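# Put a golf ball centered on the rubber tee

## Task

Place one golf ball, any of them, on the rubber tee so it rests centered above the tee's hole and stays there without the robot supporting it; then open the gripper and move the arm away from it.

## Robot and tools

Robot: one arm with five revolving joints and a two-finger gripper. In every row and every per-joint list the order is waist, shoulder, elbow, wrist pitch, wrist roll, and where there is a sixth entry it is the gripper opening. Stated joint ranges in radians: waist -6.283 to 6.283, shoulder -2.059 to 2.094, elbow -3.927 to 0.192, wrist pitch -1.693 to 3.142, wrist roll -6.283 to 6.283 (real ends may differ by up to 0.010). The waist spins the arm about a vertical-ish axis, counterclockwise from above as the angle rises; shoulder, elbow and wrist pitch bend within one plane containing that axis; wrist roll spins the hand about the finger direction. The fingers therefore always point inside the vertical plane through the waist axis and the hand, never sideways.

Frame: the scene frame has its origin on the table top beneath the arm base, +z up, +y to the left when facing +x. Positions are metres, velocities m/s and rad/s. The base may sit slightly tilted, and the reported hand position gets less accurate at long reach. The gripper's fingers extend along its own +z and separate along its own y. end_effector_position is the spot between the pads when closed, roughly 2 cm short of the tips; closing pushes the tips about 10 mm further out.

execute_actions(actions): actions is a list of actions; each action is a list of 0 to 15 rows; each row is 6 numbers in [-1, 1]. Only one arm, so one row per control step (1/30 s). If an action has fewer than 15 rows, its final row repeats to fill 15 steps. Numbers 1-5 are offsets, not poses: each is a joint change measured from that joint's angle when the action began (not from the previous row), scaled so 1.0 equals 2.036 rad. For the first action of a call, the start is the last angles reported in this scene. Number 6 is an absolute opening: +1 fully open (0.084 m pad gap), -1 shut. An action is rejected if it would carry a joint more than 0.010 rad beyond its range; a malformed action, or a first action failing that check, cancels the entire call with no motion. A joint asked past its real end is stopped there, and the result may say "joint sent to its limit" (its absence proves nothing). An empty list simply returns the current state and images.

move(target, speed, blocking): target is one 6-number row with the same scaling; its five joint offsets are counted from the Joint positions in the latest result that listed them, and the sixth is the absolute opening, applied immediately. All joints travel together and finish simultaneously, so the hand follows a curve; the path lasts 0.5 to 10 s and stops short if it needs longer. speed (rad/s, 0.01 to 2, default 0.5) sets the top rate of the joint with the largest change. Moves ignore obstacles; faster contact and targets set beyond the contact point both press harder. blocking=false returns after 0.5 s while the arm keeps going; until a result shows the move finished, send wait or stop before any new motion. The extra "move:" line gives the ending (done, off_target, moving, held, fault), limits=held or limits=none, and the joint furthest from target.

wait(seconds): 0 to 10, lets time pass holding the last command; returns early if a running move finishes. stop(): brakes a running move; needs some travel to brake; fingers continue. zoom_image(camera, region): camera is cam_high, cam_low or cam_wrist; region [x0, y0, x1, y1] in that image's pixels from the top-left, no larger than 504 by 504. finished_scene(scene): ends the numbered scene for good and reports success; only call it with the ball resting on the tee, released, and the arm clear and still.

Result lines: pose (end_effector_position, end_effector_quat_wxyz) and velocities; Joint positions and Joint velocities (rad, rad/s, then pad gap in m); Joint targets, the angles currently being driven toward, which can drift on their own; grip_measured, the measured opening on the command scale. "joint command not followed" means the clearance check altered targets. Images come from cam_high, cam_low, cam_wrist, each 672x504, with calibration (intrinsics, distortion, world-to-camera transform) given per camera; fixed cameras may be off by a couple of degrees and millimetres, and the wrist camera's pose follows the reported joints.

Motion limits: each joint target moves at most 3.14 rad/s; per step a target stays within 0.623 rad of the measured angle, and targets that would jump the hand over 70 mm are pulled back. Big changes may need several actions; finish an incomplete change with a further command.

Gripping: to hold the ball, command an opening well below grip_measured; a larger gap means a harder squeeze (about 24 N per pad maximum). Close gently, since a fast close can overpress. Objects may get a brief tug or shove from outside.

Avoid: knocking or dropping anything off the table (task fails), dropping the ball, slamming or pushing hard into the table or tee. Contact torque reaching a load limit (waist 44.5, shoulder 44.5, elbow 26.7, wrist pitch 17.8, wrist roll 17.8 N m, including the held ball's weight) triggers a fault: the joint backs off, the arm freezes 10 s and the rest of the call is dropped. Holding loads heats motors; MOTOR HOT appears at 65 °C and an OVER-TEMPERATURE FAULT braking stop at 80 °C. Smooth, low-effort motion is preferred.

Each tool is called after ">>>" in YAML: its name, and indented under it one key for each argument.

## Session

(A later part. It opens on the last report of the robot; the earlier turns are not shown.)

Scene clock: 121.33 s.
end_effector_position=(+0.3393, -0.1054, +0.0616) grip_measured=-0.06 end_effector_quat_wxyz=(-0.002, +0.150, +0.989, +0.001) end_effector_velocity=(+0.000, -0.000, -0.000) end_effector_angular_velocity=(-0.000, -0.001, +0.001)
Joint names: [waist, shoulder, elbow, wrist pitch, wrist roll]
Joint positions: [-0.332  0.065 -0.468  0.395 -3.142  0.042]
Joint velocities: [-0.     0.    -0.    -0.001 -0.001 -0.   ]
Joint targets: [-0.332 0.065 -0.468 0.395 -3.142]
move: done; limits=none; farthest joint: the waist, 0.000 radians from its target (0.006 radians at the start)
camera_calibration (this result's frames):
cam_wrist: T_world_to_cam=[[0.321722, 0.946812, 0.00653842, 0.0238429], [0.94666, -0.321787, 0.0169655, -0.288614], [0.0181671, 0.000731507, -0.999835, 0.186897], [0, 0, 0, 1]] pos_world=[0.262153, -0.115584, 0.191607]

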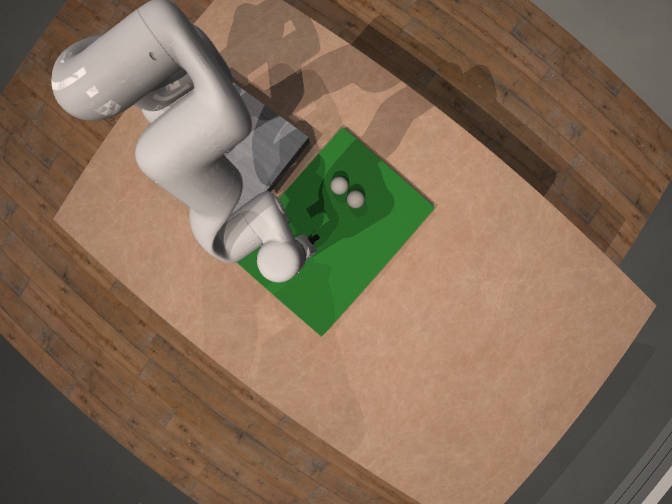

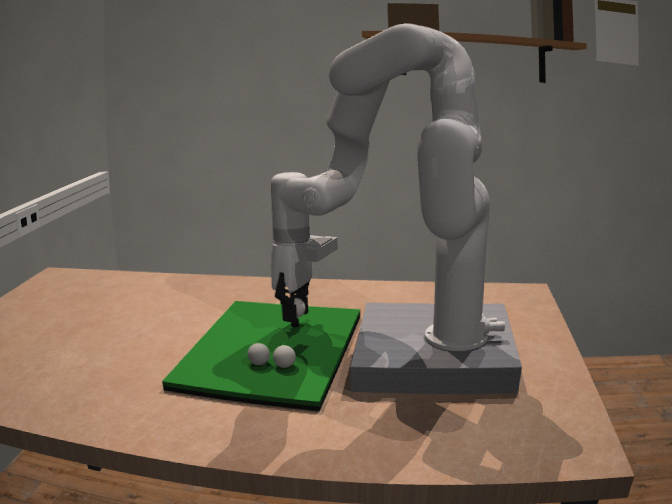

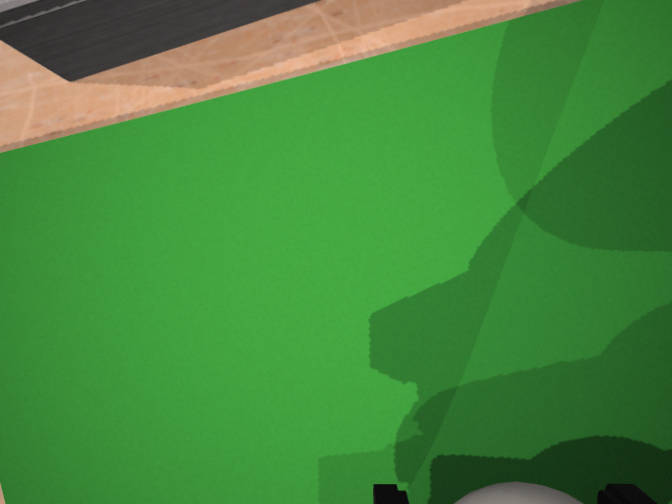

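>>> move:
  target: [0,0.005,0.0003,-0.0053,0,-0.4]
  speed: 0.03

>>> move:
  target: [0,0,0,0,0,0.4]

>>> move:
  target: [0,-0.09,-0.006,0.096,0,1]
  speed: 0.4

>>> zoom_image:
  camera: "cam_low"
  region: [250,260,340,340]

Scene clock: 129.87 s.
end_effector_position=(+0.3391, -0.1053, +0.0586) grip_measured=-0.06 end_effector_quat_wxyz=(-0.002, +0.150, +0.989, +0.001) end_effector_velocity=(+0.000, +0.000, -0.000) end_effector_angular_velocity=(-0.000, -0.000, -0.000)
Joint names: [waist, shoulder, elbow, wrist pitch, wrist roll]
Joint positions: [-0.332  0.075 -0.467  0.385 -3.142  0.042]
Joint velocities: [ 0.     0.002 -0.001 -0.001  0.001  0.   ]
Joint targets: [-0.332 0.075 -0.467 0.385 -3.142]
move: done; limits=none; farthest joint: the wrist pitch, 0.001 radians from its target (0.011 radians at the start)
camera_calibration (this result's frames):
cam_wrist: T_world_to_cam=[[0.321722, 0.946812, 0.00653892, 0.0238674], [0.94666, -0.321787, 0.0169844, -0.28831], [0.0181852, 0.000725877, -0.999834, 0.183981], [0, 0, 0, 1]] pos_world=[0.261907, -0.115506, 0.188691]

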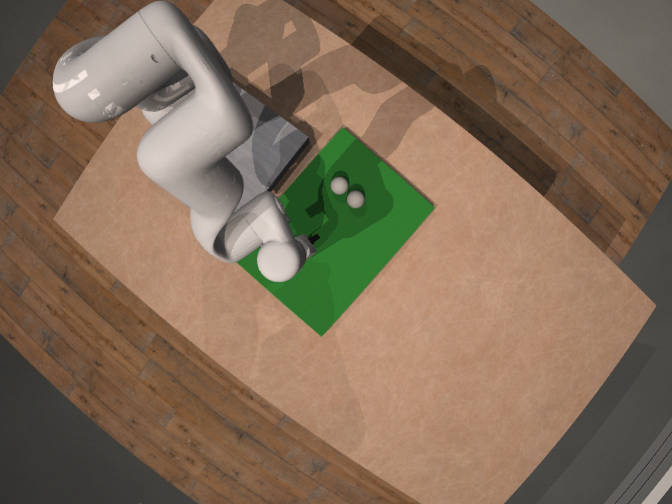

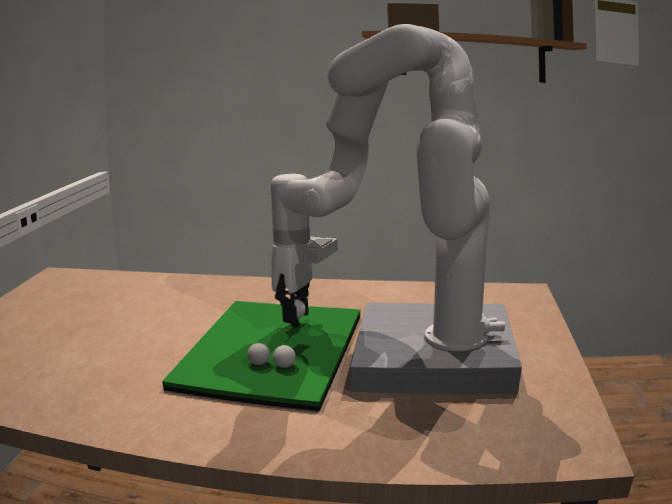

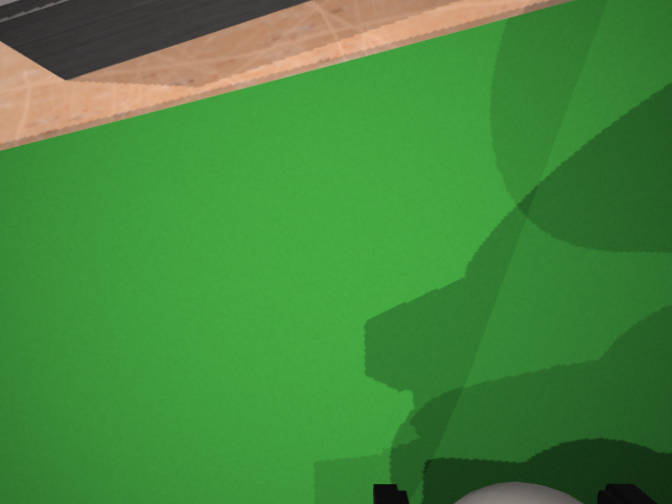

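Scene clock: 130.37 s.
end_effector_position=(+0.3391, -0.1053, +0.0587) grip_measured=+0.39 end_effector_quat_wxyz=(-0.002, +0.150, +0.989, +0.001) end_effector_velocity=(-0.000, +0.000, -0.000) end_effector_angular_velocity=(+0.000, +0.001, -0.001)
Joint names: [waist, shoulder, elbow, wrist pitch, wrist roll]
Joint positions: [-0.332  0.075 -0.467  0.385 -3.142  0.061]
Joint velocities: [ 0.001  0.001  0.    -0.     0.002  0.   ]
Joint targets: [-0.332 0.075 -0.467 0.385 -3.142]
move: done; limits=none; farthest joint: the waist, 0.000 radians from its target (0.000 radians at the start)
camera_calibration (this result's frames):
cam_wrist: T_world_to_cam=[[0.321721, 0.946812, 0.00653977, 0.0238671], [0.946659, -0.321787, 0.0170167, -0.288323], [0.018216, 0.000716304, -0.999834, 0.183979], [0, 0, 0, 1]] pos_world=[0.261914, -0.115508, 0.188698]

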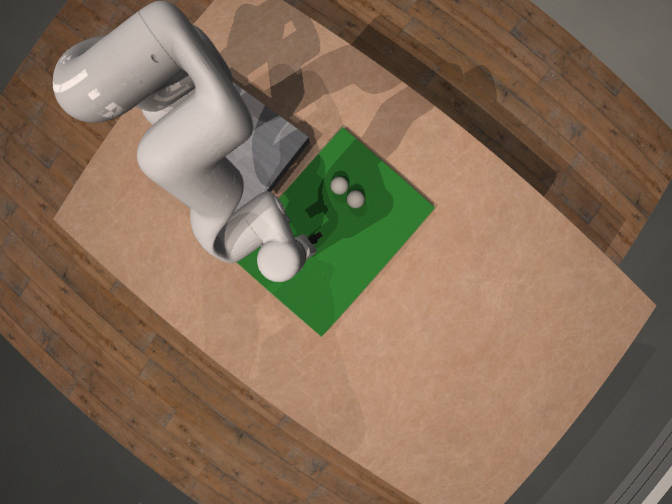

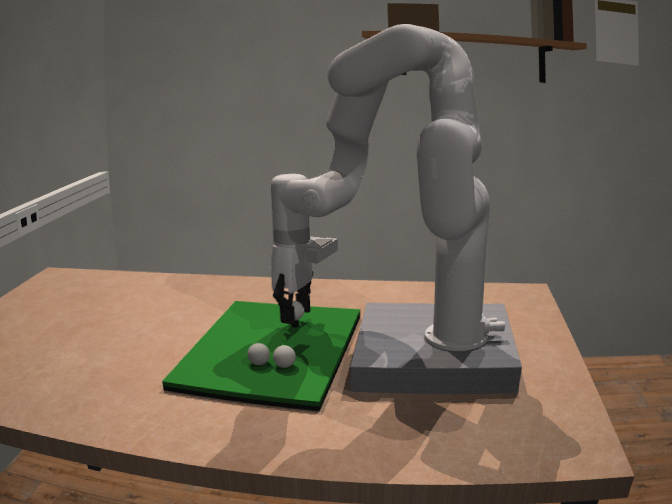

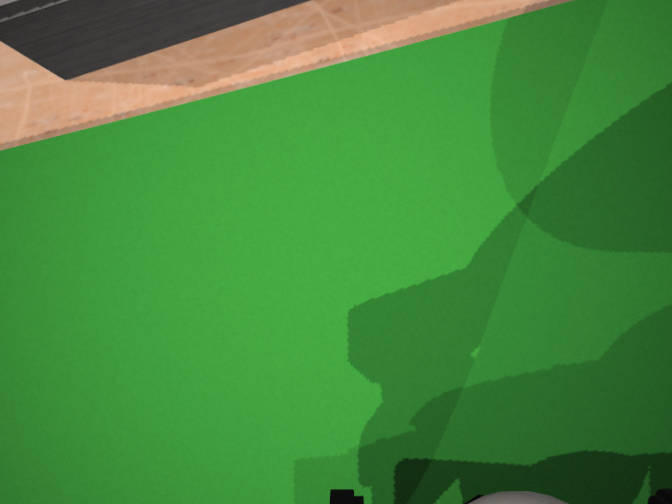

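Scene clock: 131.40 s.
end_effector_position=(+0.3391, -0.1054, +0.1121) grip_measured=+1.00 end_effector_quat_wxyz=(-0.002, +0.150, +0.989, +0.001) end_effector_velocity=(+0.001, -0.001, +0.002) end_effector_angular_velocity=(-0.001, -0.004, -0.004)
Joint names: [waist, shoulder, elbow, wrist pitch, wrist roll]
Joint positions: [-0.332 -0.107 -0.479  0.58  -3.142  0.084]
Joint velocities: [-0.001 -0.004 -0.002  0.001  0.003 -0.   ]
Joint targets: [-0.332 -0.108 -0.479 0.580 -3.142]
move: done; limits=none; farthest joint: the shoulder, 0.001 radians from its target (0.183 radians at the start)
camera_calibration (this result's frames):
cam_wrist: T_world_to_cam=[[0.321731, 0.946809, 0.00652441, 0.023539], [0.946667, -0.321795, 0.016436, -0.289252], [0.0176612, 0.000888487, -0.999844, 0.237656], [0, 0, 0, 1]] pos_world=[0.262055, -0.115578, 0.242219]

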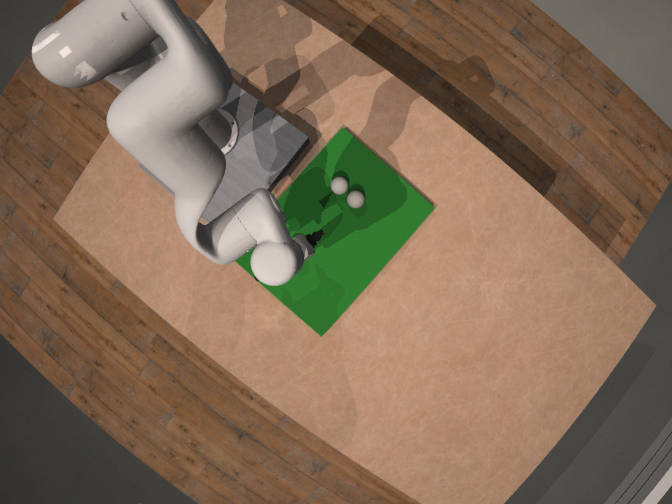

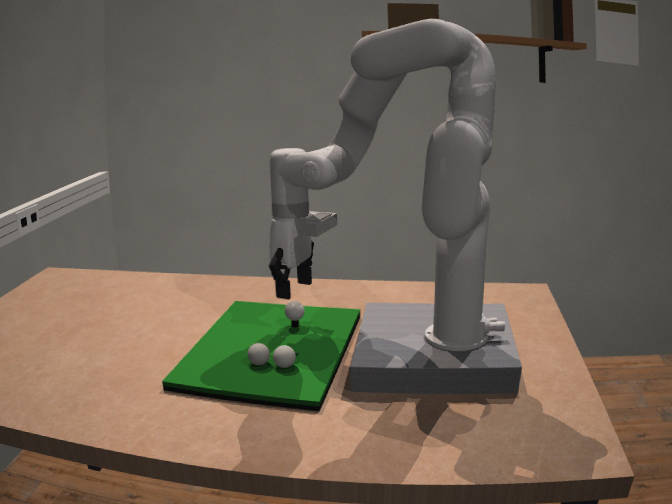

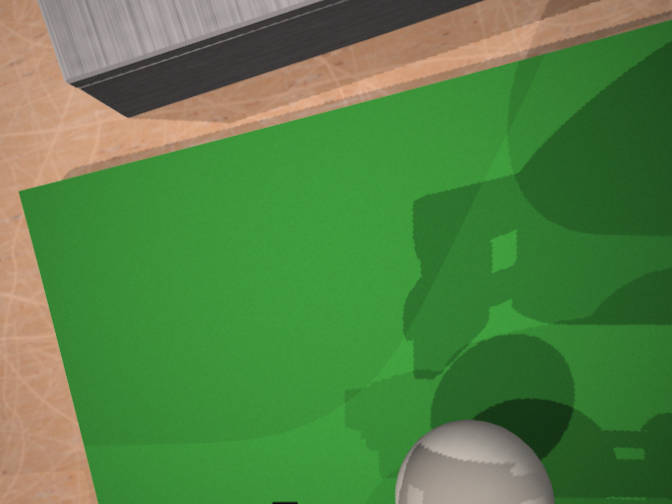

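Region (250, 260, 340, 340) of cam_low's 672x504 image, scaled by 5.600, with more detail than that image has.

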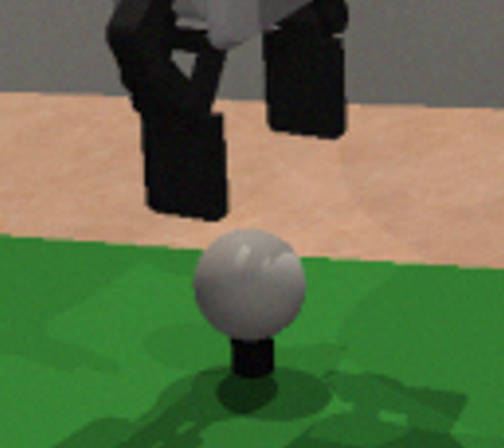

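>>> finished_scene:
  scene: 1

The scene is finished: the task was done.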